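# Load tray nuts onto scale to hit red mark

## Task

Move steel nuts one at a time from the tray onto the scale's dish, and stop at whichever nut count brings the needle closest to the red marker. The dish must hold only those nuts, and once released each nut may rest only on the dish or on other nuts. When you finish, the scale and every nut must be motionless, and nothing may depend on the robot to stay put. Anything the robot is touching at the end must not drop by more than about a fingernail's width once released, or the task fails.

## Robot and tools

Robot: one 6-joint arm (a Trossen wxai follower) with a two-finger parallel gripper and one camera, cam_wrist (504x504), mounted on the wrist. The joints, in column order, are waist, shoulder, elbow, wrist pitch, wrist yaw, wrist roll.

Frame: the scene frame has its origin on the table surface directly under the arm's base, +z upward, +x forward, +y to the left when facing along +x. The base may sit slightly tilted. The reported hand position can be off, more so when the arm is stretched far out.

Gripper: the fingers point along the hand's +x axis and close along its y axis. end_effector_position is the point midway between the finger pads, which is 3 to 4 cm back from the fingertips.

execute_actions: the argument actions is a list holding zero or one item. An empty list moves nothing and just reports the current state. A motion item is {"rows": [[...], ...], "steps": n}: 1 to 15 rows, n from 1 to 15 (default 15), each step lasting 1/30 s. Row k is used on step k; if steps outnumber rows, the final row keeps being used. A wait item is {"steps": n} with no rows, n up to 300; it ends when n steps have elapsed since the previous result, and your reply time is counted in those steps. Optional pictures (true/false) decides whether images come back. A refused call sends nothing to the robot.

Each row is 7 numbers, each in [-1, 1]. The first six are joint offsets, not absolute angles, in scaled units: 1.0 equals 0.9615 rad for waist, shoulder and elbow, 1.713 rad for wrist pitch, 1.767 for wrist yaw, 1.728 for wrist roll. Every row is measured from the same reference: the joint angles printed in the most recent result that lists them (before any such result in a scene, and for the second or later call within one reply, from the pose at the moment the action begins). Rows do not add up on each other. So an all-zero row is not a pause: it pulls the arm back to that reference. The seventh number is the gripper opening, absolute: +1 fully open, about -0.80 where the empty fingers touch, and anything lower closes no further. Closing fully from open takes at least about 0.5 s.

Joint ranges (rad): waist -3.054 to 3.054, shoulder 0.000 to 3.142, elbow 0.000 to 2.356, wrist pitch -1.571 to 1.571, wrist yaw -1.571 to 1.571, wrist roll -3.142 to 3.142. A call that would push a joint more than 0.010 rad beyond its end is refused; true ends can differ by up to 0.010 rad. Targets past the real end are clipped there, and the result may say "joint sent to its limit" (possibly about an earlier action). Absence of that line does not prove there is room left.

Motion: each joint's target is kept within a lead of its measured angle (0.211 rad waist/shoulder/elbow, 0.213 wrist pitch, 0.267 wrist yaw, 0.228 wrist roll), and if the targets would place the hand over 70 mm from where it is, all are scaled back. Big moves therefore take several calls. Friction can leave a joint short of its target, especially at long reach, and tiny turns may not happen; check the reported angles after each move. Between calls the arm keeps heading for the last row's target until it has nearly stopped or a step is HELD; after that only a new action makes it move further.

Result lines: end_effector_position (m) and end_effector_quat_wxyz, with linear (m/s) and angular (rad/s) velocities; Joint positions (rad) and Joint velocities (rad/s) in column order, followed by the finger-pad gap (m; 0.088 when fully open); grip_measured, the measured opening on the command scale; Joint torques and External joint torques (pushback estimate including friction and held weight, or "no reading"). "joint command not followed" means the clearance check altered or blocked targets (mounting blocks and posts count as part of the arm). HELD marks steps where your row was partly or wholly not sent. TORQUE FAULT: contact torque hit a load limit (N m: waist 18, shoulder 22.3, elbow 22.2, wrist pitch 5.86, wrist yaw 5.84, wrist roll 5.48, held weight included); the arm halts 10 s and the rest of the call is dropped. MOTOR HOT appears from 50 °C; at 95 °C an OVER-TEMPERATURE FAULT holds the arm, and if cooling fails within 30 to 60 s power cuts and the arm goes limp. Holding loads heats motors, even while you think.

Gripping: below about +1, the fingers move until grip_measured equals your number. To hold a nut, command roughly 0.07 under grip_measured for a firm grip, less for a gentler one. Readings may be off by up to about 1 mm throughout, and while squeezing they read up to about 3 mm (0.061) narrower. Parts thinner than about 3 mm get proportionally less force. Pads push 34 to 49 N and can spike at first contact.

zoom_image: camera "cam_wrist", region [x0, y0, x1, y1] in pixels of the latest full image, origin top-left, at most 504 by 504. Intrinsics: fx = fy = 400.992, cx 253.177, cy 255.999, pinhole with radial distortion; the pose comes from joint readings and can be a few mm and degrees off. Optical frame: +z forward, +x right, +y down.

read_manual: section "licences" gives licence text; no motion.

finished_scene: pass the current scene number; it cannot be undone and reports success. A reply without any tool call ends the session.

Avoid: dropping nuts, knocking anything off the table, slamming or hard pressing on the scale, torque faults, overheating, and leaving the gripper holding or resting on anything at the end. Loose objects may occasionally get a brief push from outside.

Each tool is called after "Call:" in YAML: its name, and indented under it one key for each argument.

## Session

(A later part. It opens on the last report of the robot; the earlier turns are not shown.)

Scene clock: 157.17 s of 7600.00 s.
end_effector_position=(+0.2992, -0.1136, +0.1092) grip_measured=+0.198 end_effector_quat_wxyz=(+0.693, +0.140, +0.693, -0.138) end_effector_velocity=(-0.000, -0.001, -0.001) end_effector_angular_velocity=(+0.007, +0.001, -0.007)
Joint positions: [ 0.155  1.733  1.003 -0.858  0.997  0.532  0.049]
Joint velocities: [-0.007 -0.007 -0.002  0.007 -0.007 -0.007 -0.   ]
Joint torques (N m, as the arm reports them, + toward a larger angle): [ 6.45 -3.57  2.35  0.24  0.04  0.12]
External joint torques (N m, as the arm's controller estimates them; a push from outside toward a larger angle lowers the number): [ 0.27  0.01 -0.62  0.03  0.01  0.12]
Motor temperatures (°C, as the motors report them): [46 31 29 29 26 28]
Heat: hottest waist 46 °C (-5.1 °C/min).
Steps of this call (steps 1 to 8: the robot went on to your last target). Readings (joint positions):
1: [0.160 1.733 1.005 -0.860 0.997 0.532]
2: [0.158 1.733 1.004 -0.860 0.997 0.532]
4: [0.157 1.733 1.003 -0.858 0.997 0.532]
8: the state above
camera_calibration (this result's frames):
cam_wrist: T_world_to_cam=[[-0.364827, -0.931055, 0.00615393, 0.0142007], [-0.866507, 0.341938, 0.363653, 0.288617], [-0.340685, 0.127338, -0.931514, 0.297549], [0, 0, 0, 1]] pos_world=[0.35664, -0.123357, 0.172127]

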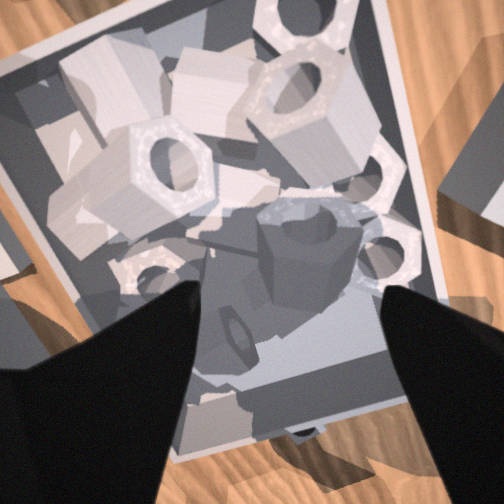

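Call:
execute_actions:
  actions:
    - {"rows":[[-0.024,-0.025,0.028,-0.005,0,-0.021,0.08],[-0.024,-0.025,0.028,-0.005,0,-0.021,0.08],[-0.024,-0.025,0.028,-0.005,0,-0.021,0.08],[-0.024,-0.025,0.028,-0.005,0,-0.021,0.08],[-0.06,-0.015,-0.008,0.045,0,-0.06,0.08],[-0.06,-0.015,-0.008,0.045,0,-0.06,0.08],[-0.06,-0.015,-0.008,0.045,0,-0.06,0.08],[-0.098,-0.004,-0.036,0.095,0,-0.098,0.08],[-0.098,-0.004,-0.036,0.095,0,-0.098,0.08],[-0.098,-0.004,-0.036,0.095,0,-0.098,0.08],[-0.136,0.008,-0.063,0.147,-0.005,-0.136,0.08]]}
  pictures: false

Call:
execute_actions:
  actions:
    - {"steps":9}

Call:
execute_actions:
  actions:
    - {"rows":[[0,0,0,0,0,0,-0.37]],"steps":14}

Scene clock: 175.30 s of 7600.00 s.
end_effector_position=(+0.3038, -0.1249, +0.0769) grip_measured=+0.085 end_effector_quat_wxyz=(+0.692, +0.137, +0.694, -0.141) end_effector_velocity=(-0.008, +0.009, -0.056) end_effector_angular_velocity=(+0.017, +0.034, +0.053)
Joint positions: [ 0.041  1.73   0.958 -0.647  0.995  0.328  0.043]
Joint velocities: [-0.149  0.046 -0.12   0.33  -0.037 -0.271 -0.001]
Joint torques (N m, as the arm reports them, + toward a larger angle): [ 7.32 -3.28  2.52  0.3  -0.12 -0.09]
External joint torques (N m, as the arm's controller estimates them; a push from outside toward a larger angle lowers the number): [ 0.77  0.91 -0.32  0.04 -0.12 -0.08]
Motor temperatures (°C, as the motors report them): [45 31 28 29 26 28]
Heat: hottest waist 45 °C (-3.0 °C/min).
Steps of this call (steps 1 to 15: the robot went on to your last target; steps 16 to 529: nothing new was sent; steps 530 to 544: all 15 steps of this action). Readings (joint positions):
530: [0.154 1.732 1.004 -0.857 0.997 0.528]
531: [0.151 1.730 1.006 -0.857 0.997 0.521]
533: [0.144 1.725 1.013 -0.860 0.997 0.512]
537: [0.114 1.719 1.006 -0.794 0.997 0.446]
544: the state above

Scene clock: 175.60 s of 7600.00 s.
end_effector_position=(+0.3048, -0.1245, +0.0731) grip_measured=+0.083 end_effector_quat_wxyz=(+0.694, +0.137, +0.693, -0.140) end_effector_velocity=(-0.002, -0.001, -0.003) end_effector_angular_velocity=(+0.005, +0.000, -0.014)
Joint positions: [ 0.031  1.733  0.949 -0.612  0.993  0.302  0.043]
Joint velocities: [-0.012 -0.007 -0.012  0.022 -0.007 -0.007 -0.   ]
Joint torques (N m, as the arm reports them, + toward a larger angle): [ 6.7  -3.13  2.32  0.28 -0.18  0.01]
External joint torques (N m, as the arm's controller estimates them; a push from outside toward a larger angle lowers the number): [ 0.52  0.91 -0.24  0.09 -0.19  0.01]
Motor temperatures (°C, as the motors report them): [45 31 28 29 26 28]
Heat: hottest waist 45 °C (-3.0 °C/min).
Steps of this call (steps 1 to 9: the robot went on to your last target). Readings (joint positions):
1: [0.037 1.732 0.955 -0.637 0.995 0.321]
2: [0.035 1.732 0.953 -0.630 0.994 0.316]
4: [0.033 1.733 0.951 -0.621 0.993 0.309]
8: [0.031 1.733 0.949 -0.613 0.993 0.302]
9: the state above
camera_calibration (this result's frames):
cam_wrist: T_world_to_cam=[[-0.363693, -0.931442, 0.0120017, 0.00546842], [-0.867097, 0.343221, 0.361029, 0.310921], [-0.340397, 0.120897, -0.932477, 0.266417], [0, 0, 0, 1]] pos_world=[0.362275, -0.13383, 0.136111]

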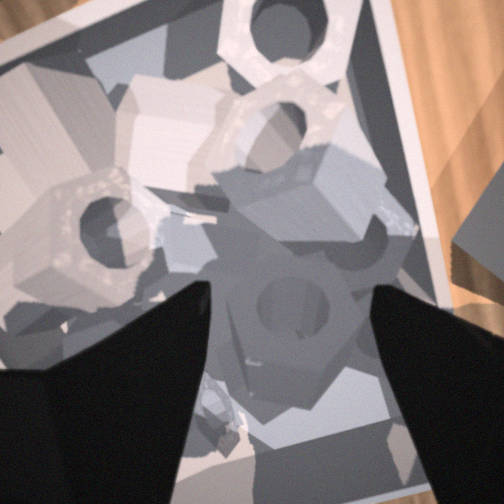

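Scene clock: 176.07 s of 7600.00 s.
end_effector_position=(+0.3048, -0.1243, +0.0733) grip_measured=-0.224 end_effector_quat_wxyz=(+0.694, +0.137, +0.693, -0.140) end_effector_velocity=(-0.000, -0.000, -0.002) end_effector_angular_velocity=(+0.006, +0.002, +0.012)
Joint positions: [ 0.031  1.733  0.949 -0.612  0.993  0.302  0.028]
Joint velocities: [-0.007 -0.002 -0.002  0.007 -0.007 -0.022 -0.   ]
Joint torques (N m, as the arm reports them, + toward a larger angle): [ 7.09 -4.16  2.71  0.06  0.    0.04]
External joint torques (N m, as the arm's controller estimates them; a push from outside toward a larger angle lowers the number): [ 0.97 -0.2   0.2  -0.13 -0.01  0.04]
Motor temperatures (°C, as the motors report them): [45 31 28 29 26 28]
Heat: hottest waist 45 °C (-3.0 °C/min).
Steps of this call (steps 1 to 14: all 14 steps of this action). Readings (joint positions):
1: [0.031 1.733 0.949 -0.612 0.993 0.302]
2: [0.031 1.733 0.949 -0.612 0.993 0.302]
4: [0.031 1.733 0.949 -0.612 0.993 0.302]
8: [0.031 1.733 0.949 -0.612 0.993 0.302]
14: the state above
camera_calibration (this result's frames):
cam_wrist: T_world_to_cam=[[-0.363016, -0.931713, 0.0113927, 0.00551366], [-0.867516, 0.342415, 0.360789, 0.310822], [-0.340053, 0.121089, -0.932578, 0.266447], [0, 0, 0, 1]] pos_world=[0.362251, -0.133557, 0.136278]

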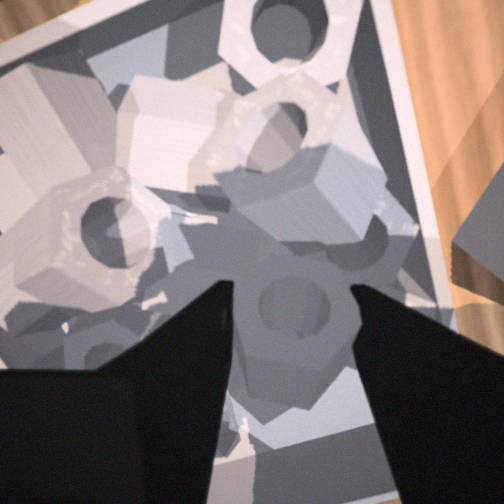

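Call:
execute_actions:
  actions:
    - {"rows":[[0.03,0,0.02,-0.04,0,0.03,-0.35],[0.03,0,0.02,-0.04,0,0.03,-0.35],[0.06,-0.01,0.045,-0.08,0,0.06,-0.35],[0.06,-0.01,0.045,-0.08,0,0.06,-0.35],[0.09,-0.01,0.065,-0.12,0,0.09,-0.35],[0.12,-0.01,0.09,-0.16,0,0.12,-0.35],[0.16,-0.01,0.11,-0.2,0,0.16,-0.35],[0.2,0,0.14,-0.24,0,0.2,-0.35],[0.24,0.02,0.17,-0.28,-0.01,0.24,-0.35],[0.28,0.05,0.2,-0.28,-0.02,0.25,-0.35],[0.32,0.09,0.22,-0.28,-0.03,0.25,-0.35],[0.37,0.13,0.24,-0.28,-0.03,0.25,-0.35],[0.42,0.18,0.26,-0.28,-0.04,0.25,-0.35],[0.47,0.23,0.28,-0.28,-0.04,0.25,-0.35],[0.517,0.669,0.44,-0.28,-0.056,0.255,-0.35]]}
  pictures: false

Call:
execute_actions:
  actions:
    - {"steps":25}
  pictures: false

Call:
execute_actions:
  actions:
    - {"rows":[[-0.027,0.005,-0.025,0.03,0,-0.02,-0.35],[-0.027,0.005,-0.025,0.03,0,-0.02,-0.35],[-0.027,0.005,-0.025,0.03,0,-0.02,-0.35],[-0.055,0.012,-0.05,0.065,0.01,-0.04,-0.35],[-0.055,0.012,-0.05,0.065,0.01,-0.04,-0.35],[-0.055,0.012,-0.05,0.065,0.01,-0.04,-0.35],[-0.082,0.016,-0.085,0.105,0.022,-0.068,-0.35]]}

Scene clock: 192.27 s of 7600.00 s.
end_effector_position=(+0.3296, -0.0719, +0.1698) grip_measured=-0.224 end_effector_quat_wxyz=(+0.725, +0.138, +0.669, -0.089) end_effector_velocity=(+0.155, +0.386, +0.264) end_effector_angular_velocity=(+0.393, -0.413, +0.904)
Joint positions: [ 0.371  1.857  1.182 -1.051  0.947  0.693  0.028]
Joint velocities: [ 1.077  1.096  0.921 -0.432 -0.476  0.227  0.   ]
Joint torques (N m, as the arm reports them, + toward a larger angle): [ 7.52 -2.3   4.93  0.42 -0.07  0.12]
External joint torques (N m, as the arm's controller estimates them; a push from outside toward a larger angle lowers the number): [ 1.31  1.47  0.43 -0.38 -0.27  0.1 ]
Motor temperatures (°C, as the motors report them): [46 31 29 29 26 28]
Heat: hottest waist 46 °C (+1.0 °C/min).
Steps of this call (steps 1 to 15: the robot went on to your last target; steps 16 to 471: nothing new was sent; steps 472 to 486: all 15 steps of this action). Readings (joint positions):
472: [0.033 1.733 0.952 -0.622 0.993 0.311]
473: [0.038 1.733 0.955 -0.636 0.993 0.321]
475: [0.055 1.733 0.966 -0.681 0.993 0.353]
479: [0.125 1.733 1.015 -0.845 0.993 0.490]
486: the state above

Scene clock: 193.10 s of 7600.00 s.
end_effector_position=(+0.3271, +0.0646, +0.1524) grip_measured=-0.224 end_effector_quat_wxyz=(+0.708, -0.002, +0.707, +0.005) end_effector_velocity=(-0.007, +0.002, -0.001) end_effector_angular_velocity=(+0.003, +0.027, +0.034)
Joint positions: [ 0.526  2.368  1.367 -1.088  0.893  0.74   0.028]
Joint velocities: [ 0.002  0.007 -0.002 -0.022 -0.022 -0.007 -0.   ]
Joint torques (N m, as the arm reports them, + toward a larger angle): [ 9.78 -4.57  4.2  -0.16  0.07  0.05]
External joint torques (N m, as the arm's controller estimates them; a push from outside toward a larger angle lowers the number): [ 1.69  0.44  0.55 -0.37  0.04  0.05]
Motor temperatures (°C, as the motors report them): [46 31 29 28 26 28]
Heat: hottest waist 46 °C (+1.0 °C/min).
Steps of this call (steps 1 to 25: the robot went on to your last target). Readings (joint positions):
1: [0.405 1.898 1.214 -1.058 0.934 0.701]
2: [0.434 1.943 1.249 -1.062 0.927 0.711]
4: [0.481 2.034 1.310 -1.068 0.919 0.723]
8: [0.520 2.215 1.356 -1.081 0.906 0.734]
25: the state above

Scene clock: 193.60 s of 7600.00 s.
end_effector_position=(+0.3277, +0.0659, +0.1185) grip_measured=-0.224 end_effector_quat_wxyz=(+0.706, -0.002, +0.708, +0.006) end_effector_velocity=(+0.005, +0.001, -0.003) end_effector_angular_velocity=(-0.013, -0.042, +0.027)
Joint positions: [ 0.45   2.378  1.293 -0.92   0.924  0.631  0.028]
Joint velocities: [-0.002 -0.002 -0.022  0.066  0.037 -0.066 -0.   ]
Joint torques (N m, as the arm reports them, + toward a larger angle): [ 9.38 -4.51  2.77  0.32  0.19 -0.1 ]
External joint torques (N m, as the arm's controller estimates them; a push from outside toward a larger angle lowers the number): [ 1.23  0.59 -0.54  0.11  0.16 -0.1 ]
Motor temperatures (°C, as the motors report them): [46 31 29 28 26 28]
Heat: hottest waist 46 °C (+1.0 °C/min).
Steps of this call (steps 1 to 15: all 15 steps of this action). Readings (joint positions):
1: [0.526 2.368 1.365 -1.084 0.893 0.736]
2: [0.523 2.368 1.362 -1.074 0.893 0.730]
4: [0.513 2.368 1.355 -1.048 0.894 0.714]
8: [0.479 2.371 1.322 -0.974 0.910 0.668]
15: the state above
camera_calibration (this result's frames):
cam_wrist: T_world_to_cam=[[0.0333639, -0.99944, 0.00244869, 0.0660517], [-0.930751, -0.0301781, 0.364406, 0.294083], [-0.364128, -0.0144371, -0.931237, 0.310048], [0, 0, 0, 1]] pos_world=[0.384412, 0.0793658, 0.181401]

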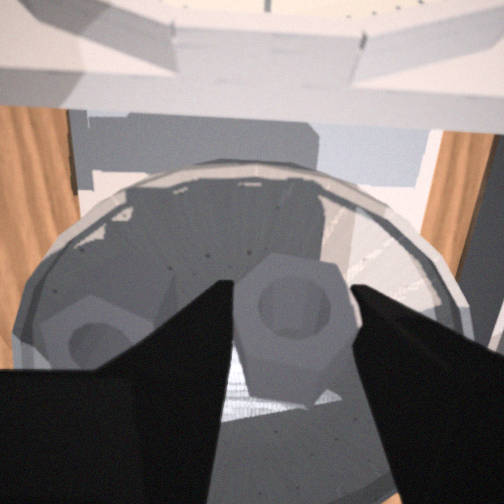

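Call:
execute_actions:
  actions:
    - {"rows":[[-0.02,0.006,-0.022,0.028,0.006,-0.015,-0.35]],"steps":12}
  pictures: false

Scene clock: 197.80 s of 7600.00 s.
end_effector_position=(+0.3291, +0.0669, +0.1134) grip_measured=-0.224 end_effector_quat_wxyz=(+0.709, +0.002, +0.705, +0.005) end_effector_velocity=(-0.000, -0.001, -0.001) end_effector_angular_velocity=(-0.006, -0.004, +0.019)
Joint positions: [ 0.439  2.378  1.278 -0.878  0.931  0.608  0.028]
Joint velocities: [-0.002 -0.002 -0.007  0.007  0.007 -0.022 -0.   ]
Joint torques (N m, as the arm reports them, + toward a larger angle): [ 8.74 -4.4   3.14  0.48  0.19  0.  ]
External joint torques (N m, as the arm's controller estimates them; a push from outside toward a larger angle lowers the number): [ 0.59  0.63 -0.14  0.25  0.16  0.  ]
Motor temperatures (°C, as the motors report them): [47 31 29 29 26 28]
Heat: hottest waist 47 °C (+3.0 °C/min).
Steps of this call (steps 1 to 15: the robot went on to your last target; steps 16 to 114: nothing new was sent; steps 115 to 126: all 12 steps of this action). Readings (joint positions):
115: [0.450 2.378 1.288 -0.905 0.928 0.621]
116: [0.447 2.378 1.286 -0.897 0.928 0.618]
118: [0.441 2.378 1.282 -0.887 0.929 0.613]
122: [0.439 2.378 1.280 -0.880 0.929 0.609]
126: the state above

Call:
execute_actions:
  actions:
    - {"rows":[[0,0,0,0,0,0,-0.02],[0,0,0,0,0,0,-0.02],[0,0,0,0,0,0,-0.02],[0,0,0,0,0,0,-0.02],[0,0,0,0,0,0,-0.02],[0,0,0,0,0,0,-0.02],[0.04,-0.01,0.03,-0.05,0,0.03,-0.02],[0.08,-0.015,0.065,-0.1,0,0.06,-0.02],[0.08,-0.015,0.065,-0.1,0,0.06,-0.02],[0.08,-0.015,0.065,-0.1,0,0.06,-0.02],[0.08,-0.015,0.065,-0.1,0,0.06,-0.02],[0.08,-0.15,0.03,-0.1,0,0.06,-0.02],[0.08,-0.3,0,-0.1,0,0.06,-0.02],[-0.1,-0.607,-0.03,-0.1,0.038,-0.49,0.15]]}
  pictures: false

Call:
execute_actions:
  actions:
    - {"steps":22}
  pictures: false

Call:
execute_actions:
  actions:
    - {"rows":[[-0.273,0,-0.08,0.104,0,0,0.15]]}
  pictures: false

Call:
execute_actions:
  actions:
    - {"steps":8}

Scene clock: 210.73 s of 7600.00 s.
end_effector_position=(+0.3324, +0.0358, +0.1534) grip_measured=+0.034 end_effector_quat_wxyz=(+0.724, -0.011, +0.689, +0.013) end_effector_velocity=(+0.141, -0.433, +0.012) end_effector_angular_velocity=(-0.027, -0.141, +0.001)
Joint positions: [ 0.493  2.254  1.289 -1.028  0.939  0.619  0.041]
Joint velocities: [-0.686 -1.228 -0.173 -0.037  0.388 -1.194  0.048]
Joint torques (N m, as the arm reports them, + toward a larger angle): [ 4.41 -5.37  3.23  0.01  0.37 -0.05]
External joint torques (N m, as the arm's controller estimates them; a push from outside toward a larger angle lowers the number): [-0.9   0.24 -1.3  -0.36  0.13 -0.08]
Motor temperatures (°C, as the motors report them): [48 31 29 29 26 28]
Heat: hottest waist 48 °C (+3.0 °C/min).
Steps of this call (steps 1 to 15: the robot went on to your last target; steps 16 to 373: nothing new was sent; steps 374 to 388: all 15 steps of this action). Readings (joint positions):
374: [0.439 2.378 1.278 -0.877 0.931 0.607]
375: [0.439 2.378 1.278 -0.877 0.931 0.607]
377: [0.439 2.378 1.278 -0.877 0.931 0.607]
381: [0.449 2.378 1.290 -0.924 0.931 0.636]
388: the state above

Scene clock: 211.47 s of 7600.00 s.
end_effector_position=(+0.3511, -0.1060, +0.1842) grip_measured=+0.147 end_effector_quat_wxyz=(+0.742, -0.165, +0.629, +0.160) end_effector_velocity=(-0.004, -0.009, +0.004) end_effector_angular_velocity=(-0.012, -0.007, +0.127)
Joint positions: [ 0.348  1.801  1.256 -1.047  0.995 -0.221  0.046]
Joint velocities: [-0.002 -0.037 -0.002 -0.022 -0.007 -0.139 -0.   ]
Joint torques (N m, as the arm reports them, + toward a larger angle): [ 7.55 -3.82  2.93  0.08  0.08 -0.04]
External joint torques (N m, as the arm's controller estimates them; a push from outside toward a larger angle lowers the number): [ 0.69 -0.63 -0.6  -0.33  0.1  -0.04]
Motor temperatures (°C, as the motors report them): [48 31 29 29 26 28]
Heat: hottest waist 48 °C (+3.0 °C/min).
Steps of this call (steps 1 to 22: the robot went on to your last target). Readings (joint positions):
1: [0.466 2.211 1.286 -1.028 0.952 0.576]
2: [0.437 2.168 1.282 -1.030 0.963 0.530]
4: [0.386 2.075 1.272 -1.038 0.976 0.426]
8: [0.351 1.895 1.264 -1.044 0.990 0.217]
22: the state above

Scene clock: 211.97 s of 7600.00 s.
end_effector_position=(+0.3390, -0.1396, +0.1067) grip_measured=+0.148 end_effector_quat_wxyz=(+0.704, -0.084, +0.700, +0.086) end_effector_velocity=(-0.003, -0.001, -0.012) end_effector_angular_velocity=(+0.019, +0.019, -0.031)
Joint positions: [ 0.096  1.797  1.186 -0.874  0.994 -0.223  0.046]
Joint velocities: [-0.037 -0.002 -0.017  0.037 -0.022 -0.007 -0.   ]
Joint torques (N m, as the arm reports them, + toward a larger angle): [ 7.59 -3.94  2.56  0.27  0.04  0.13]
External joint torques (N m, as the arm's controller estimates them; a push from outside toward a larger angle lowers the number): [ 0.73  0.29 -0.39  0.07  0.06  0.13]
Motor temperatures (°C, as the motors report them): [48 31 29 29 26 28]
Heat: hottest waist 48 °C (+3.0 °C/min).
Steps of this call (steps 1 to 15: all 15 steps of this action). Readings (joint positions):
1: [0.335 1.799 1.245 -1.016 0.994 -0.223]
2: [0.301 1.797 1.233 -0.976 0.994 -0.223]
4: [0.207 1.797 1.214 -0.933 0.994 -0.223]
8: [0.105 1.797 1.191 -0.893 0.994 -0.223]
15: the state above

Scene clock: 212.23 s of 7600.00 s.
end_effector_position=(+0.3386, -0.1402, +0.1053) grip_measured=+0.148 end_effector_quat_wxyz=(+0.703, -0.082, +0.701, +0.084) end_effector_velocity=(-0.005, +0.002, -0.004) end_effector_angular_velocity=(+0.021, +0.017, -0.004)
Joint positions: [ 0.091  1.797  1.185 -0.871  0.994 -0.223  0.046]
Joint velocities: [-0.012 -0.002 -0.007 -0.007 -0.022  0.007 -0.001]
Joint torques (N m, as the arm reports them, + toward a larger angle): [ 7.67 -3.87  2.58  0.19  0.01  0.14]
External joint torques (N m, as the arm's controller estimates them; a push from outside toward a larger angle lowers the number): [ 0.82  0.35 -0.32  0.    0.04  0.14]
Motor temperatures (°C, as the motors report them): [48 31 29 29 26 28]
Heat: hottest waist 48 °C (+3.0 °C/min).
Steps of this call (steps 1 to 8: the robot went on to your last target). Readings (joint positions):
1: [0.095 1.797 1.186 -0.873 0.994 -0.223]
2: [0.094 1.797 1.186 -0.873 0.994 -0.223]
4: [0.092 1.797 1.185 -0.872 0.994 -0.223]
8: the state above
camera_calibration (this result's frames):
cam_wrist: T_world_to_cam=[[0.256339, -0.966566, 0.00630772, -0.211512], [-0.902548, -0.237015, 0.359488, 0.264768], [-0.345974, -0.0978437, -0.933128, 0.2811], [0, 0, 0, 1]] pos_world=[0.390438, -0.114183, 0.168456]

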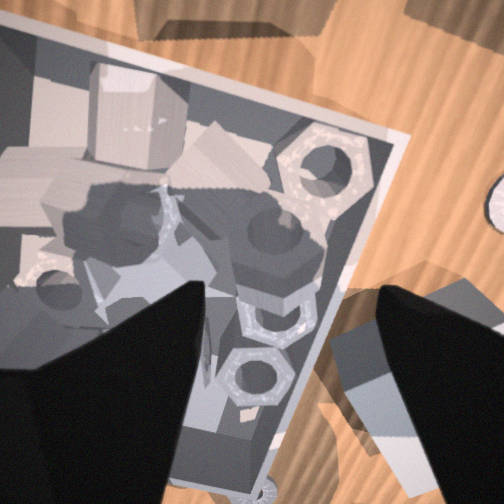

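Call:
execute_actions:
  actions:
    - {"rows":[[0.01,0.035,0.033,-0.005,0,0.008,0.03],[0.01,0.035,0.033,-0.005,0,0.008,0.03],[0.01,0.035,0.033,-0.005,0,0.008,0.03],[0.01,0.035,0.033,-0.005,0,0.008,0.03],[-0.022,0.042,0.002,0.034,0,-0.02,0.03],[-0.022,0.042,0.002,0.034,0,-0.02,0.03],[-0.022,0.042,0.002,0.034,0,-0.02,0.03],[-0.052,0.05,-0.018,0.074,0,-0.05,0.03],[-0.052,0.05,-0.018,0.074,0,-0.05,0.03],[-0.052,0.05,-0.018,0.074,0,-0.05,0.03],[-0.082,0.058,-0.039,0.114,-0.005,-0.078,0.03]]}
  pictures: false

Call:
execute_actions:
  actions:
    - {"steps":9}

Call:
execute_actions:
  actions:
    - {"rows":[[0,0,0,0,0,0,-0.38]],"steps":14}

Scene clock: 229.70 s of 7600.00 s.
end_effector_position=(+0.3466, -0.1369, +0.0768) grip_measured=+0.035 end_effector_quat_wxyz=(+0.702, -0.084, +0.703, +0.081) end_effector_velocity=(-0.010, +0.006, -0.055) end_effector_angular_velocity=(+0.004, +0.052, +0.044)
Joint positions: [ 0.026  1.843  1.161 -0.708  0.993 -0.334  0.041]
Joint velocities: [-0.129  0.046 -0.095  0.242 -0.022 -0.198 -0.001]
Joint torques (N m, as the arm reports them, + toward a larger angle): [ 8.3  -4.16  2.38  0.22 -0.18 -0.02]
External joint torques (N m, as the arm's controller estimates them; a push from outside toward a larger angle lowers the number): [ 0.76  0.77 -0.57 -0.02 -0.15 -0.02]
Motor temperatures (°C, as the motors report them): [48 31 28 29 26 28]
Heat: hottest waist 48 °C (+3.0 °C/min).
Steps of this call (steps 1 to 15: the robot went on to your last target; steps 16 to 509: nothing new was sent; steps 510 to 524: all 15 steps of this action). Readings (joint positions):
510: [0.091 1.800 1.187 -0.871 0.994 -0.221]
511: [0.093 1.804 1.192 -0.871 0.994 -0.218]
513: [0.096 1.813 1.201 -0.872 0.994 -0.215]
517: [0.085 1.824 1.196 -0.826 0.994 -0.248]
524: the state above

Scene clock: 230.00 s of 7600.00 s.
end_effector_position=(+0.3479, -0.1365, +0.0739) grip_measured=+0.033 end_effector_quat_wxyz=(+0.704, -0.084, +0.701, +0.081) end_effector_velocity=(-0.006, +0.001, -0.004) end_effector_angular_velocity=(+0.007, +0.019, +0.030)
Joint positions: [ 0.019  1.845  1.154 -0.681  0.99  -0.353  0.041]
Joint velocities: [-0.012 -0.002 -0.012 -0.007 -0.007 -0.022 -0.   ]
Joint torques (N m, as the arm reports them, + toward a larger angle): [ 7.74 -3.79  2.41  0.2  -0.2   0.01]
External joint torques (N m, as the arm's controller estimates them; a push from outside toward a larger angle lowers the number): [ 0.68  0.86 -0.26  0.01 -0.17  0.01]
Motor temperatures (°C, as the motors report them): [48 31 28 29 26 28]
Heat: hottest waist 48 °C (+3.0 °C/min).
Steps of this call (steps 1 to 9: the robot went on to your last target). Readings (joint positions):
1: [0.023 1.844 1.158 -0.702 0.992 -0.339]
2: [0.021 1.844 1.156 -0.696 0.992 -0.343]
4: [0.020 1.845 1.155 -0.688 0.991 -0.348]
8: [0.019 1.845 1.154 -0.682 0.990 -0.353]
9: the state above
camera_calibration (this result's frames):
cam_wrist: T_world_to_cam=[[0.253947, -0.967127, 0.0133042, -0.209883], [-0.903546, -0.232299, 0.360059, 0.286274], [-0.345132, -0.103457, -0.932835, 0.254273], [0, 0, 0, 1]] pos_world=[0.399719, -0.110176, 0.136912]

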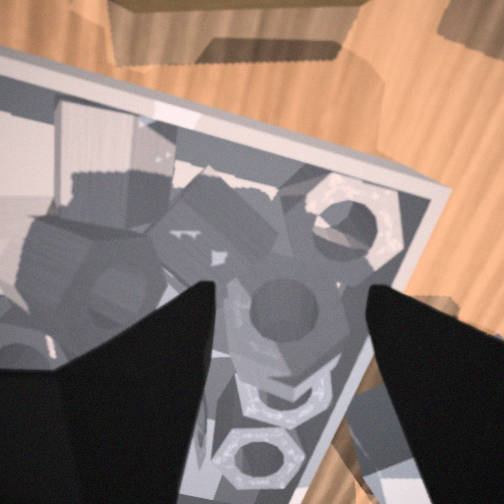

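Scene clock: 230.47 s of 7600.00 s.
end_effector_position=(+0.3482, -0.1357, +0.0743) grip_measured=-0.262 end_effector_quat_wxyz=(+0.704, -0.083, +0.700, +0.082) end_effector_velocity=(-0.003, -0.000, -0.002) end_effector_angular_velocity=(+0.007, +0.009, +0.010)
Joint positions: [ 0.021  1.845  1.154 -0.681  0.987 -0.353  0.026]
Joint velocities: [-0.007 -0.002 -0.002 -0.007 -0.007 -0.007 -0.   ]
Joint torques (N m, as the arm reports them, + toward a larger angle): [ 8.17 -4.74  2.84  0.07  0.13  0.01]
External joint torques (N m, as the arm's controller estimates them; a push from outside toward a larger angle lowers the number): [ 1.12 -0.01  0.08 -0.14  0.15  0.01]
Motor temperatures (°C, as the motors report them): [48 31 28 29 26 28]
Heat: hottest waist 48 °C (+3.0 °C/min).
Steps of this call (steps 1 to 14: all 14 steps of this action). Readings (joint positions):
1: [0.019 1.845 1.154 -0.681 0.990 -0.353]
2: [0.019 1.845 1.154 -0.681 0.989 -0.353]
4: [0.021 1.845 1.154 -0.681 0.987 -0.353]
8: [0.021 1.845 1.154 -0.681 0.987 -0.353]
14: the state above
camera_calibration (this result's frames):
cam_wrist: T_world_to_cam=[[0.254743, -0.966954, 0.0102928, -0.209205], [-0.903953, -0.234338, 0.357709, 0.286607], [-0.343476, -0.100428, -0.933776, 0.254754], [0, 0, 0, 1]] pos_world=[0.399875, -0.109544, 0.137515]

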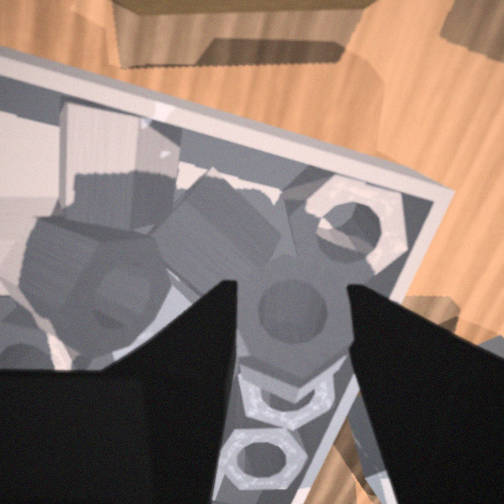

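Call:
execute_actions:
  actions:
    - {"rows":[[0.027,0,0.02,-0.04,0,0.03,-0.38],[0.027,0,0.02,-0.04,0,0.03,-0.38],[0.055,-0.01,0.04,-0.075,0,0.06,-0.38],[0.055,-0.01,0.04,-0.075,0,0.06,-0.38],[0.085,-0.015,0.06,-0.11,0,0.09,-0.38],[0.12,-0.015,0.07,-0.15,0,0.12,-0.38],[0.16,-0.01,0.07,-0.2,0,0.2,-0.38],[0.2,0,0.07,-0.2,0,0.3,-0.38],[0.25,0,0.07,-0.2,-0.01,0.4,-0.38],[0.3,0,0.05,-0.2,-0.02,0.5,-0.38],[0.35,0,0.05,-0.2,-0.03,0.6,-0.38],[0.4,0,0.05,-0.2,-0.03,0.7,-0.38],[0.45,0,0.05,-0.2,-0.04,0.76,-0.38],[0.5,0,0.05,-0.2,-0.04,0.76,-0.38],[0.701,0.497,-0.088,-0.205,-0.099,0.76,-0.38]]}
  pictures: false

Call:
execute_actions:
  actions:
    - {"steps":27}

Call:
execute_actions:
  actions:
    - {"rows":[[-0.03,0.005,-0.025,0.03,0,-0.02,-0.38],[-0.03,0.005,-0.025,0.03,0,-0.02,-0.38],[-0.03,0.005,-0.025,0.03,0,-0.02,-0.38],[-0.065,0.01,-0.055,0.07,0.015,-0.05,-0.38],[-0.065,0.01,-0.055,0.07,0.015,-0.05,-0.38],[-0.065,0.01,-0.055,0.07,0.015,-0.05,-0.38],[-0.1,0.016,-0.088,0.115,0.032,-0.075,-0.38]]}

Scene clock: 245.37 s of 7600.00 s.
end_effector_position=(+0.3415, -0.0663, +0.1786) grip_measured=-0.262 end_effector_quat_wxyz=(+0.754, -0.018, +0.653, +0.072) end_effector_velocity=(-0.058, +0.361, +0.217) end_effector_angular_velocity=(+0.370, -0.461, +0.305)
Joint positions: [ 0.389  1.856  1.199 -0.998  0.935  0.197  0.026]
Joint velocities: [ 1.096  0.364 -0.193 -0.007 -0.344  0.813 -0.   ]
Joint torques (N m, as the arm reports them, + toward a larger angle): [ 5.09  2.24  0.64 -0.22 -0.54  0.03]
External joint torques (N m, as the arm's controller estimates them; a push from outside toward a larger angle lowers the number): [ 0.59 -0.06  0.6  -0.2  -0.25  0.03]
Motor temperatures (°C, as the motors report them): [49 32 29 29 26 28]
Heat: hottest waist 49 °C (+4.0 °C/min).
Steps of this call (steps 1 to 15: the robot went on to your last target; steps 16 to 432: nothing new was sent; steps 433 to 447: all 15 steps of this action). Readings (joint positions):
433: [0.022 1.845 1.156 -0.690 0.987 -0.345]
434: [0.027 1.845 1.159 -0.704 0.987 -0.336]
436: [0.041 1.845 1.169 -0.748 0.987 -0.301]
440: [0.109 1.843 1.201 -0.897 0.987 -0.149]
447: the state above

Scene clock: 246.27 s of 7600.00 s.
end_effector_position=(+0.2408, +0.0788, +0.1559) grip_measured=-0.262 end_effector_quat_wxyz=(+0.709, -0.016, +0.705, +0.001) end_effector_velocity=(-0.006, -0.003, -0.001) end_effector_angular_velocity=(-0.014, +0.016, +0.002)
Joint positions: [ 0.693  2.315  1.071 -1.03   0.816  0.953  0.026]
Joint velocities: [ 0.002  0.002 -0.007 -0.022 -0.007  0.022 -0.   ]
Joint torques (N m, as the arm reports them, + toward a larger angle): [ 7.49 -3.72  3.63 -0.07 -0.11  0.06]
External joint torques (N m, as the arm's controller estimates them; a push from outside toward a larger angle lowers the number): [ 1.22  0.56 -0.26 -0.26 -0.17  0.06]
Motor temperatures (°C, as the motors report them): [49 32 29 29 26 28]
Heat: hottest waist 49 °C (+4.0 °C/min).
Steps of this call (steps 1 to 27: the robot went on to your last target). Readings (joint positions):
1: [0.421 1.870 1.192 -0.999 0.924 0.226]
2: [0.450 1.893 1.182 -1.003 0.911 0.257]
4: [0.506 1.955 1.153 -1.011 0.882 0.322]
8: [0.621 2.113 1.108 -1.021 0.844 0.495]
27: the state above
camera_calibration (this result's frames):
cam_wrist: T_world_to_cam=[[0.046674, -0.998452, 0.0302563, 0.0741872], [-0.932687, -0.0327149, 0.3592, 0.201402], [-0.357654, -0.044985, -0.93277, 0.314477], [0, 0, 0, 1]] pos_world=[0.296856, 0.0948079, 0.218746]

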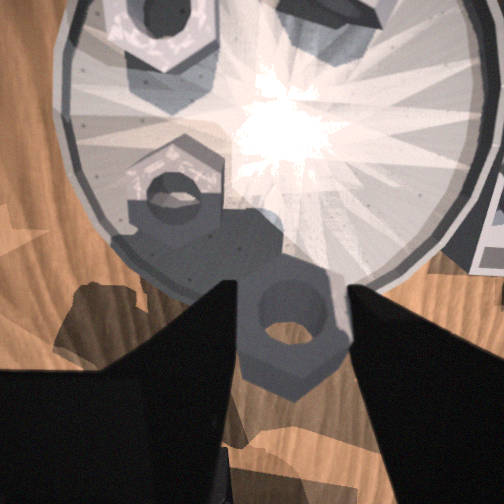

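Scene clock: 246.77 s of 7600.00 s.
end_effector_position=(+0.2435, +0.0799, +0.1232) grip_measured=-0.262 end_effector_quat_wxyz=(+0.709, -0.011, +0.705, +0.006) end_effector_velocity=(+0.003, +0.002, -0.005) end_effector_angular_velocity=(+0.007, -0.026, +0.010)
Joint positions: [ 0.602  2.324  0.995 -0.846  0.864  0.832  0.026]
Joint velocities: [-0.012 -0.002 -0.022  0.066  0.022 -0.051 -0.   ]
Joint torques (N m, as the arm reports them, + toward a larger angle): [ 7.18 -3.84  2.68  0.21  0.2   0.  ]
External joint torques (N m, as the arm's controller estimates them; a push from outside toward a larger angle lowers the number): [ 0.71  0.47 -0.8  -0.01  0.16  0.  ]
Motor temperatures (°C, as the motors report them): [49 32 29 29 26 28]
Heat: hottest waist 49 °C (+4.0 °C/min).
Steps of this call (steps 1 to 15: all 15 steps of this action). Readings (joint positions):
1: [0.691 2.315 1.069 -1.024 0.816 0.949]
2: [0.687 2.315 1.066 -1.012 0.816 0.943]
4: [0.675 2.315 1.056 -0.985 0.817 0.923]
8: [0.634 2.318 1.022 -0.906 0.842 0.870]
15: the state above
camera_calibration (this result's frames):
cam_wrist: T_world_to_cam=[[0.0460222, -0.998811, 0.0160773, 0.0781025], [-0.933206, -0.0372464, 0.357407, 0.216454], [-0.356383, -0.0314521, -0.93381, 0.283752], [0, 0, 0, 1]] pos_world=[0.299526, 0.0949964, 0.186352]

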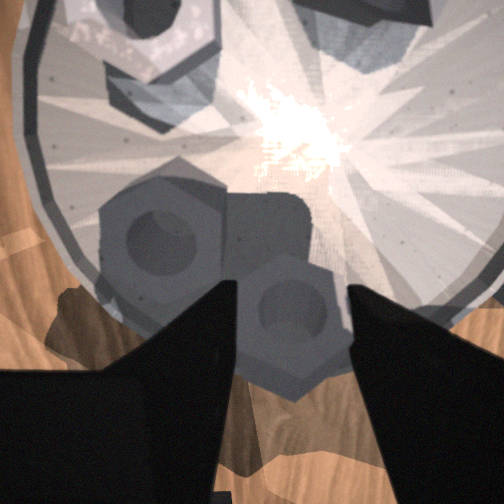

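Call:
execute_actions:
  actions:
    - {"rows":[[-0.023,-0.026,0.021,-0.002,0.008,-0.018,-0.38],[-0.023,-0.026,0.021,-0.002,0.008,-0.018,-0.38],[-0.023,-0.026,0.021,-0.002,0.008,-0.018,-0.38],[-0.023,-0.026,0.021,-0.002,0.008,-0.018,-0.38],[-0.023,-0.026,0.021,-0.002,0.008,-0.018,-0.38],[-0.023,-0.026,0.021,-0.002,0.008,-0.018,-0.38],[-0.046,-0.022,-0.006,0.022,0.013,-0.031,-0.38]]}

Scene clock: 256.27 s of 7600.00 s.
end_effector_position=(+0.2528, +0.0752, +0.1185) grip_measured=-0.262 end_effector_quat_wxyz=(+0.711, -0.004, +0.704, +0.005) end_effector_velocity=(-0.000, -0.002, -0.003) end_effector_angular_velocity=(-0.013, -0.017, +0.030)
Joint positions: [ 0.565  2.308  0.998 -0.814  0.881  0.784  0.026]
Joint velocities: [-0.002 -0.002 -0.017  0.022  0.022 -0.037  0.   ]
Joint torques (N m, as the arm reports them, + toward a larger angle): [ 7.03 -4.98  2.72  0.35  0.24 -0.04]
External joint torques (N m, as the arm's controller estimates them; a push from outside toward a larger angle lowers the number): [ 0.51 -0.66 -0.74  0.11  0.2  -0.04]
Motor temperatures (°C, as the motors report them): [48 31 29 29 26 28]
Heat: hottest waist 48 °C (+1.0 °C/min).
Steps of this call (steps 1 to 15: the robot went on to your last target; steps 16 to 270: nothing new was sent; steps 271 to 285: all 15 steps of this action). Readings (joint positions):
271: [0.599 2.323 0.992 -0.836 0.868 0.822]
272: [0.596 2.322 0.994 -0.837 0.868 0.817]
274: [0.589 2.318 0.998 -0.841 0.871 0.811]
278: [0.578 2.308 1.003 -0.834 0.877 0.797]
285: the state above
camera_calibration (this result's frames):
cam_wrist: T_world_to_cam=[[0.0364144, -0.999307, 0.00772254, 0.0764452], [-0.934817, -0.0313307, 0.353746, 0.22699], [-0.353259, -0.0201006, -0.93531, 0.281041], [0, 0, 0, 1]] pos_world=[0.308691, 0.0891531, 0.181973]

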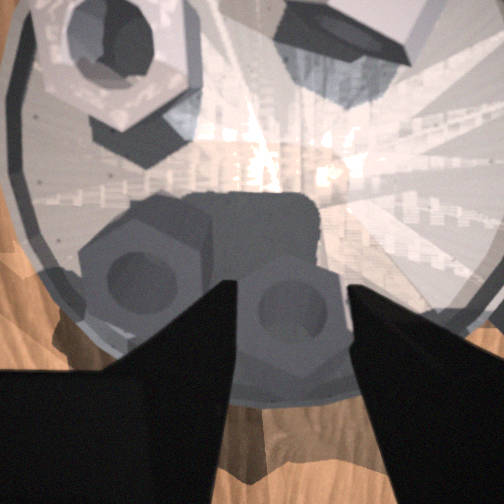

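Release, then check dial.

Call:
execute_actions:
  actions:
    - {"rows":[[-0.015,0,-0.016,0.016,0,0,-0.38],[-0.015,0,-0.016,0.016,0,0,-0.38],[-0.015,0,-0.016,0.016,0,0,-0.38],[-0.015,0,-0.016,0.016,0,0,-0.38],[-0.015,0,-0.016,0.016,0,0,-0.12],[-0.015,0,-0.016,0.016,0,0,-0.12],[-0.015,0,-0.016,0.016,0,0,-0.12],[-0.015,0,-0.016,0.016,0,0,-0.12],[-0.015,0,-0.016,0.016,0,0,-0.12],[0.04,-0.01,0.03,-0.05,0,0.03,-0.12],[0.08,-0.015,0.065,-0.1,0,0.06,-0.12],[0.08,-0.015,0.065,-0.1,0,0.06,-0.12],[0.12,-0.03,0.1,-0.15,0,0.06,-0.12],[0.16,-0.04,0.14,-0.2,0,0.06,-0.12],[0.227,-0.11,0.79,-0.377,0.06,-0.1,1]]}
  pictures: false

Call:
execute_actions:
  actions:
    - {"steps":30}

Call:
zoom_image:
  camera: "cam_wrist"
  region: [60,90,320,290]

Scene clock: 271.33 s of 7600.00 s.
end_effector_position=(+0.2557, +0.0671, +0.1513) grip_measured=-0.074 end_effector_quat_wxyz=(+0.721, -0.051, +0.691, +0.018) end_effector_velocity=(+0.173, -0.017, +0.335) end_effector_angular_velocity=(-0.142, -0.845, +1.548)
Joint positions: [ 0.652  2.293  1.07  -1.01   0.888  0.828  0.035]
Joint velocities: [ 0.75  -0.266  0.745 -0.96   0.315 -1.179  0.175]
Joint torques (N m, as the arm reports them, + toward a larger angle): [ 7.83 -7.35  6.55  0.31  0.52 -0.03]
External joint torques (N m, as the arm's controller estimates them; a push from outside toward a larger angle lowers the number): [ 1.07 -1.06  0.4  -0.33  0.17 -0.11]
Motor temperatures (°C, as the motors report them): [47 32 29 29 26 28]
Heat: hottest waist 47 °C (-1.0 °C/min).
Steps of this call (steps 1 to 15: the robot went on to your last target; steps 16 to 437: nothing new was sent; steps 438 to 452: all 15 steps of this action). Readings (joint positions):
438: [0.564 2.307 0.995 -0.808 0.882 0.781]
439: [0.563 2.307 0.993 -0.805 0.882 0.781]
441: [0.561 2.307 0.992 -0.800 0.882 0.781]
445: [0.560 2.307 0.991 -0.794 0.882 0.781]
452: the state above

Scene clock: 272.33 s of 7600.00 s.
end_effector_position=(+0.3754, +0.0054, +0.3302) grip_measured=+0.984 end_effector_quat_wxyz=(+0.821, -0.029, +0.568, +0.057) end_effector_velocity=(-0.003, -0.001, -0.003) end_effector_angular_velocity=(-0.015, +0.016, +0.026)
Joint positions: [ 0.784  2.196  1.751 -1.457  0.984  0.613  0.087]
Joint velocities: [-0.002  0.002 -0.002 -0.022 -0.007 -0.007 -0.   ]
Joint torques (N m, as the arm reports them, + toward a larger angle): [ 8.76 -2.83  4.71  0.37  0.32 -0.02]
External joint torques (N m, as the arm's controller estimates them; a push from outside toward a larger angle lowers the number): [ 1.27  0.52  0.59 -0.3   0.16 -0.02]
Motor temperatures (°C, as the motors report them): [47 32 29 29 26 28]
Heat: hottest waist 47 °C (-1.0 °C/min).
Steps of this call (steps 1 to 30: the robot went on to your last target). Readings (joint positions):
1: [0.676 2.284 1.099 -1.041 0.901 0.791]
2: [0.698 2.273 1.134 -1.077 0.916 0.759]
4: [0.734 2.249 1.217 -1.158 0.941 0.706]
8: [0.772 2.219 1.409 -1.339 0.969 0.644]
30: the state above
camera_calibration (this result's frames):
cam_wrist: T_world_to_cam=[[0.144713, -0.989472, -0.00157968, -0.0370059], [-0.989424, -0.144722, 0.00983166, 0.399274], [-0.00995677, 0.000140196, -0.99995, 0.413368], [0, 0, 0, 1]] pos_world=[0.404522, 0.0211095, 0.409364]

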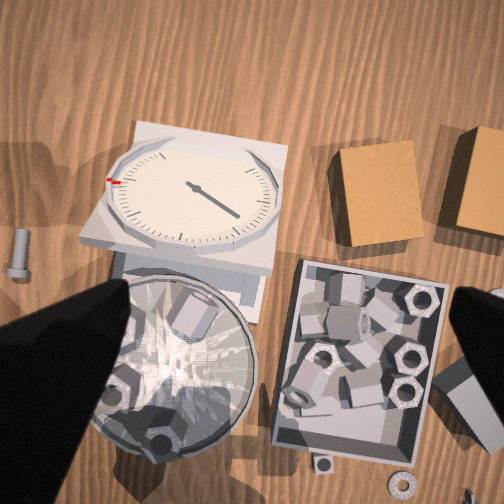

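Region (60, 90, 320, 290) of cam_wrist's 504x504 image, scaled by 1.938, with more detail than that image has; it fills the top 388 rows of this view, and the rest is white.

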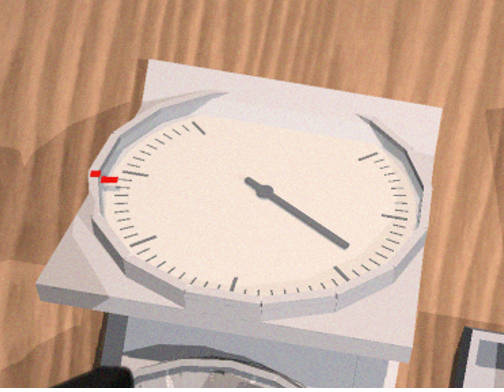

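Call:
execute_actions:
  actions:
    - {"rows":[[-0.702,-0.504,-0.903,0.446,0.007,-0.506,0.1]]}
  pictures: false

Call:
execute_actions:
  actions:
    - {"steps":25}

Scene clock: 285.97 s of 7600.00 s.
end_effector_position=(+0.3622, -0.1290, +0.1629) grip_measured=+0.118 end_effector_quat_wxyz=(+0.767, -0.005, +0.641, +0.021) end_effector_velocity=(-0.179, -0.072, -0.448) end_effector_angular_velocity=(-0.301, +0.699, +0.431)
Joint positions: [ 0.25   1.748  1.219 -0.873  0.995 -0.007  0.045]
Joint velocities: [-1.145 -0.3   -1.233  1.355  0.007 -1.429 -0.007]
Joint torques (N m, as the arm reports them, + toward a larger angle): [ 8.22 -3.21  1.68  0.29  0.   -0.1 ]
External joint torques (N m, as the arm's controller estimates them; a push from outside toward a larger angle lowers the number): [ 0.8  -0.7  -0.75  0.11  0.16 -0.09]
Motor temperatures (°C, as the motors report them): [49 31 30 29 26 28]
Heat: hottest waist 49 °C (+1.0 °C/min).
Steps of this call (steps 1 to 15: the robot went on to your last target; steps 16 to 394: nothing new was sent; steps 395 to 409: all 15 steps of this action). Readings (joint positions):
395: [0.778 2.178 1.732 -1.424 0.985 0.581]
396: [0.759 2.151 1.695 -1.387 0.985 0.540]
398: [0.692 2.085 1.621 -1.316 0.985 0.460]
402: [0.531 1.933 1.480 -1.162 0.990 0.298]
409: the state above

Scene clock: 286.80 s of 7600.00 s.
end_effector_position=(+0.2855, -0.1041, +0.0887) grip_measured=+0.102 end_effector_quat_wxyz=(+0.699, -0.111, +0.698, +0.113) end_effector_velocity=(-0.003, +0.001, -0.001) end_effector_angular_velocity=(+0.021, +0.009, +0.005)
Joint positions: [ 0.114  1.717  0.889 -0.695  0.996 -0.259  0.044]
Joint velocities: [-0.007 -0.007 -0.002 -0.007 -0.022 -0.007 -0.   ]
Joint torques (N m, as the arm reports them, + toward a larger angle): [ 6.38 -4.17  2.07  0.26  0.01 -0.11]
External joint torques (N m, as the arm's controller estimates them; a push from outside toward a larger angle lowers the number): [ 0.56 -0.65 -0.6   0.07  0.04 -0.11]
Motor temperatures (°C, as the motors report them): [49 31 30 29 26 28]
Heat: hottest waist 49 °C (+1.0 °C/min).
Steps of this call (steps 1 to 25: the robot went on to your last target). Readings (joint positions):
1: [0.214 1.740 1.176 -0.830 0.995 -0.057]
2: [0.184 1.734 1.130 -0.797 0.995 -0.105]
4: [0.145 1.728 1.037 -0.756 0.996 -0.170]
8: [0.123 1.727 0.923 -0.720 0.996 -0.230]
25: the state above
camera_calibration (this result's frames):
cam_wrist: T_world_to_cam=[[0.333956, -0.942568, 0.0062918, -0.182571], [-0.879622, -0.309242, 0.361433, 0.217177], [-0.33873, -0.126237, -0.932377, 0.245695], [0, 0, 0, 1]] pos_world=[0.335229, -0.0739098, 0.151734]

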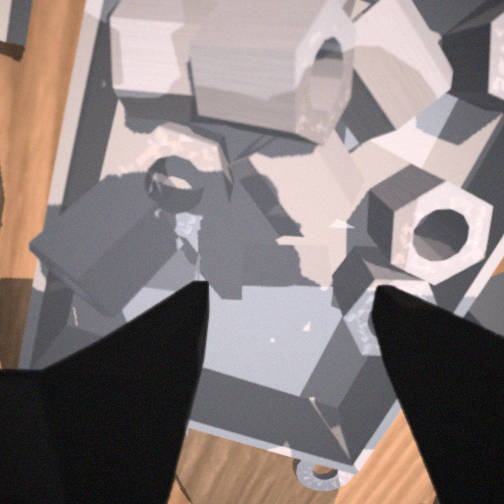

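Call:
zoom_image:
  camera: "cam_wrist"
  region: [190,200,390,400]

Region (190, 200, 390, 400) of cam_wrist's 504x504 image, scaled by 2.520, with more detail than that image has.

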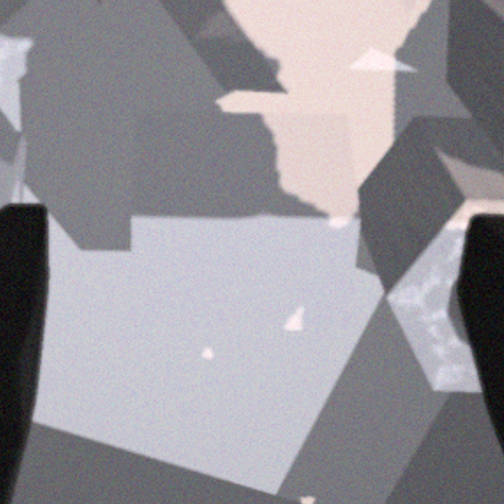

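Call:
execute_actions:
  actions:
    - {"rows":[[-0.043,-0.046,-0.071,0.049,0,0.87,0.04]]}
  pictures: false

Call:
execute_actions:
  actions:
    - {"steps":22}

Scene clock: 301.67 s of 7600.00 s.
end_effector_position=(+0.2760, -0.1080, +0.0792) grip_measured=+0.044 end_effector_quat_wxyz=(+0.683, +0.184, +0.682, -0.184) end_effector_velocity=(-0.003, -0.001, -0.001) end_effector_angular_velocity=(+0.009, +0.002, -1.527)
Joint positions: [ 0.078  1.678  0.828 -0.615  0.996  0.517  0.041]
Joint velocities: [-0.007 -0.012 -0.012  0.007 -0.007  1.516 -0.001]
Joint torques (N m, as the arm reports them, + toward a larger angle): [ 6.16 -4.04  2.22  0.34  0.05  0.13]
External joint torques (N m, as the arm's controller estimates them; a push from outside toward a larger angle lowers the number): [ 0.59 -0.62 -0.29  0.16  0.03  0.12]
Motor temperatures (°C, as the motors report them): [47 31 29 29 26 28]
Heat: hottest waist 47 °C (-1.0 °C/min).
Steps of this call (steps 1 to 15: the robot went on to your last target; steps 16 to 431: nothing new was sent; steps 432 to 446: all 15 steps of this action). Readings (joint positions):
432: [0.112 1.711 0.879 -0.676 0.996 -0.217]
433: [0.105 1.703 0.867 -0.660 0.996 -0.163]
435: [0.090 1.690 0.848 -0.644 0.996 -0.060]
439: [0.080 1.682 0.832 -0.624 0.996 0.149]
446: the state above

Scene clock: 302.40 s of 7600.00 s.
end_effector_position=(+0.2759, -0.1080, +0.0792) grip_measured=+0.042 end_effector_quat_wxyz=(+0.575, +0.413, +0.574, -0.412) end_effector_velocity=(-0.001, +0.004, -0.001) end_effector_angular_velocity=(+0.022, +0.000, -0.040)
Joint positions: [ 0.078  1.677  0.827 -0.614  0.996  1.235  0.041]
Joint velocities: [-0.002 -0.002 -0.007  0.007 -0.022  0.037 -0.   ]
Joint torques (N m, as the arm reports them, + toward a larger angle): [ 6.09 -4.17  2.21  0.21  0.04  0.1 ]
External joint torques (N m, as the arm's controller estimates them; a push from outside toward a larger angle lowers the number): [ 0.49 -0.74 -0.35  0.02 -0.01  0.1 ]
Motor temperatures (°C, as the motors report them): [47 31 29 29 26 28]
Heat: hottest waist 47 °C (-1.0 °C/min).
Steps of this call (steps 1 to 22: the robot went on to your last target). Readings (joint positions):
1: [0.078 1.678 0.828 -0.615 0.996 0.570]
2: [0.078 1.677 0.827 -0.615 0.996 0.622]
4: [0.078 1.677 0.827 -0.615 0.996 0.726]
8: [0.078 1.677 0.827 -0.614 0.996 0.935]
22: the state above
camera_calibration (this result's frames):
cam_wrist: T_world_to_cam=[[-0.939807, -0.341643, 0.00648972, 0.233364], [-0.31625, 0.876834, 0.362143, 0.183598], [-0.129414, 0.338292, -0.9321, 0.225485], [0, 0, 0, 1]] pos_world=[0.306561, -0.157538, 0.142171]

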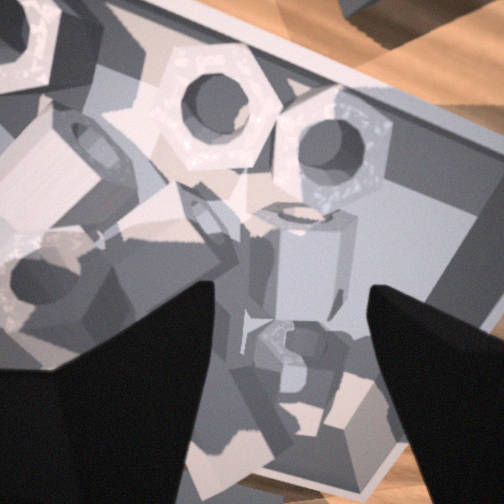

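Call:
execute_actions:
  actions:
    - {"rows":[[-0.016,-0.045,-0.027,0.002,0,0,0.04],[-0.016,-0.045,-0.027,0.002,0,0,0.04],[-0.016,-0.045,-0.027,0.002,0,0,0.04],[-0.016,-0.045,-0.027,0.002,0,0,0.04],[-0.016,-0.045,-0.027,0.002,0,0,0.04],[-0.048,-0.03,-0.049,0.045,0,-0.03,0.04],[-0.048,-0.03,-0.049,0.045,0,-0.03,0.04],[-0.048,-0.03,-0.049,0.045,0,-0.03,0.04],[-0.08,-0.02,-0.07,0.09,-0.005,-0.065,0.04],[-0.08,-0.02,-0.07,0.09,-0.005,-0.065,0.04],[-0.08,-0.02,-0.07,0.09,-0.005,-0.065,0.04],[-0.113,-0.01,-0.091,0.132,-0.01,-0.1,0.04]]}
  pictures: false

Call:
execute_actions:
  actions:
    - {"steps":10}
  pictures: false

Call:
execute_actions:
  actions:
    - {"rows":[[0,0,0,0,0,0,-0.33]],"steps":14}

Scene clock: 317.10 s of 7600.00 s.
end_effector_position=(+0.2696, -0.1155, +0.0565) grip_measured=+0.042 end_effector_quat_wxyz=(+0.572, +0.416, +0.568, -0.421) end_effector_velocity=(-0.021, +0.004, -0.058) end_effector_angular_velocity=(+0.002, +0.054, +0.057)
Joint positions: [-0.01   1.655  0.756 -0.435  0.989  1.099  0.041]
Joint velocities: [-0.183  0.046 -0.139  0.359 -0.037 -0.3   -0.   ]
Joint torques (N m, as the arm reports them, + toward a larger angle): [ 5.98 -2.81  1.98  0.38 -0.23  0.06]
External joint torques (N m, as the arm's controller estimates them; a push from outside toward a larger angle lowers the number): [ 0.38  0.87 -0.34  0.15 -0.28  0.06]
Motor temperatures (°C, as the motors report them): [46 31 29 29 26 28]
Heat: hottest waist 46 °C (-2.0 °C/min).
Steps of this call (steps 1 to 30: the robot went on to your last target; steps 31 to 426: nothing new was sent; steps 427 to 441: all 15 steps of this action). Readings (joint positions):
427: [0.077 1.673 0.824 -0.612 0.996 1.242]
428: [0.075 1.666 0.819 -0.612 0.996 1.242]
430: [0.070 1.652 0.812 -0.612 0.996 1.241]
434: [0.052 1.646 0.799 -0.573 0.996 1.210]
441: the state above

Scene clock: 317.43 s of 7600.00 s.
end_effector_position=(+0.2687, -0.1153, +0.0519) grip_measured=+0.042 end_effector_quat_wxyz=(+0.574, +0.414, +0.569, -0.419) end_effector_velocity=(+0.001, +0.001, -0.001) end_effector_angular_velocity=(+0.005, -0.009, +0.007)
Joint positions: [-0.024  1.658  0.743 -0.397  0.987  1.066  0.041]
Joint velocities: [-0.002 -0.002 -0.007  0.022 -0.007 -0.022  0.   ]
Joint torques (N m, as the arm reports them, + toward a larger angle): [ 5.46 -2.34  2.05  0.5  -0.26 -0.03]
External joint torques (N m, as the arm's controller estimates them; a push from outside toward a larger angle lowers the number): [ 0.09  1.29 -0.13  0.29 -0.31 -0.03]
Motor temperatures (°C, as the motors report them): [46 31 29 29 26 28]
Heat: hottest waist 46 °C (-2.0 °C/min).
Steps of this call (steps 1 to 10: the robot went on to your last target). Readings (joint positions):
1: [-0.015 1.656 0.752 -0.424 0.989 1.091]
2: [-0.018 1.657 0.750 -0.417 0.988 1.084]
4: [-0.021 1.658 0.747 -0.407 0.987 1.076]
8: [-0.023 1.658 0.744 -0.399 0.987 1.068]
10: the state above

Scene clock: 317.90 s of 7600.00 s.
end_effector_position=(+0.2692, -0.1150, +0.0523) grip_measured=-0.239 end_effector_quat_wxyz=(+0.575, +0.414, +0.568, -0.418) end_effector_velocity=(+0.000, -0.003, +0.001) end_effector_angular_velocity=(-0.022, -0.002, +0.017)
Joint positions: [-0.022  1.658  0.743 -0.395  0.987  1.066  0.027]
Joint velocities: [ 0.002 -0.002 -0.002  0.007  0.022 -0.022 -0.   ]
Joint torques (N m, as the arm reports them, + toward a larger angle): [ 6.02 -3.68  2.31 -0.09  0.01  0.05]
External joint torques (N m, as the arm's controller estimates them; a push from outside toward a larger angle lowers the number): [ 0.65 -0.08  0.15 -0.29 -0.04  0.05]
Motor temperatures (°C, as the motors report them): [46 31 29 29 26 28]
Heat: hottest waist 46 °C (-2.0 °C/min).
Steps of this call (steps 1 to 14: all 14 steps of this action). Readings (joint positions):
1: [-0.024 1.658 0.743 -0.395 0.987 1.066]
2: [-0.024 1.658 0.743 -0.394 0.986 1.066]
4: [-0.023 1.658 0.743 -0.394 0.986 1.066]
8: [-0.022 1.658 0.743 -0.395 0.987 1.066]
14: the state above
camera_calibration (this result's frames):
cam_wrist: T_world_to_cam=[[-0.944586, -0.328168, 0.00799283, 0.22764], [-0.304323, 0.88456, 0.35347, 0.195405], [-0.123068, 0.33145, -0.935412, 0.199584], [0, 0, 0, 1]] pos_world=[0.299054, -0.164295, 0.115804]

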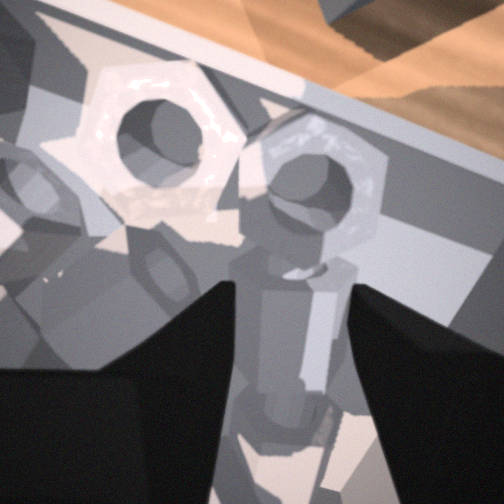

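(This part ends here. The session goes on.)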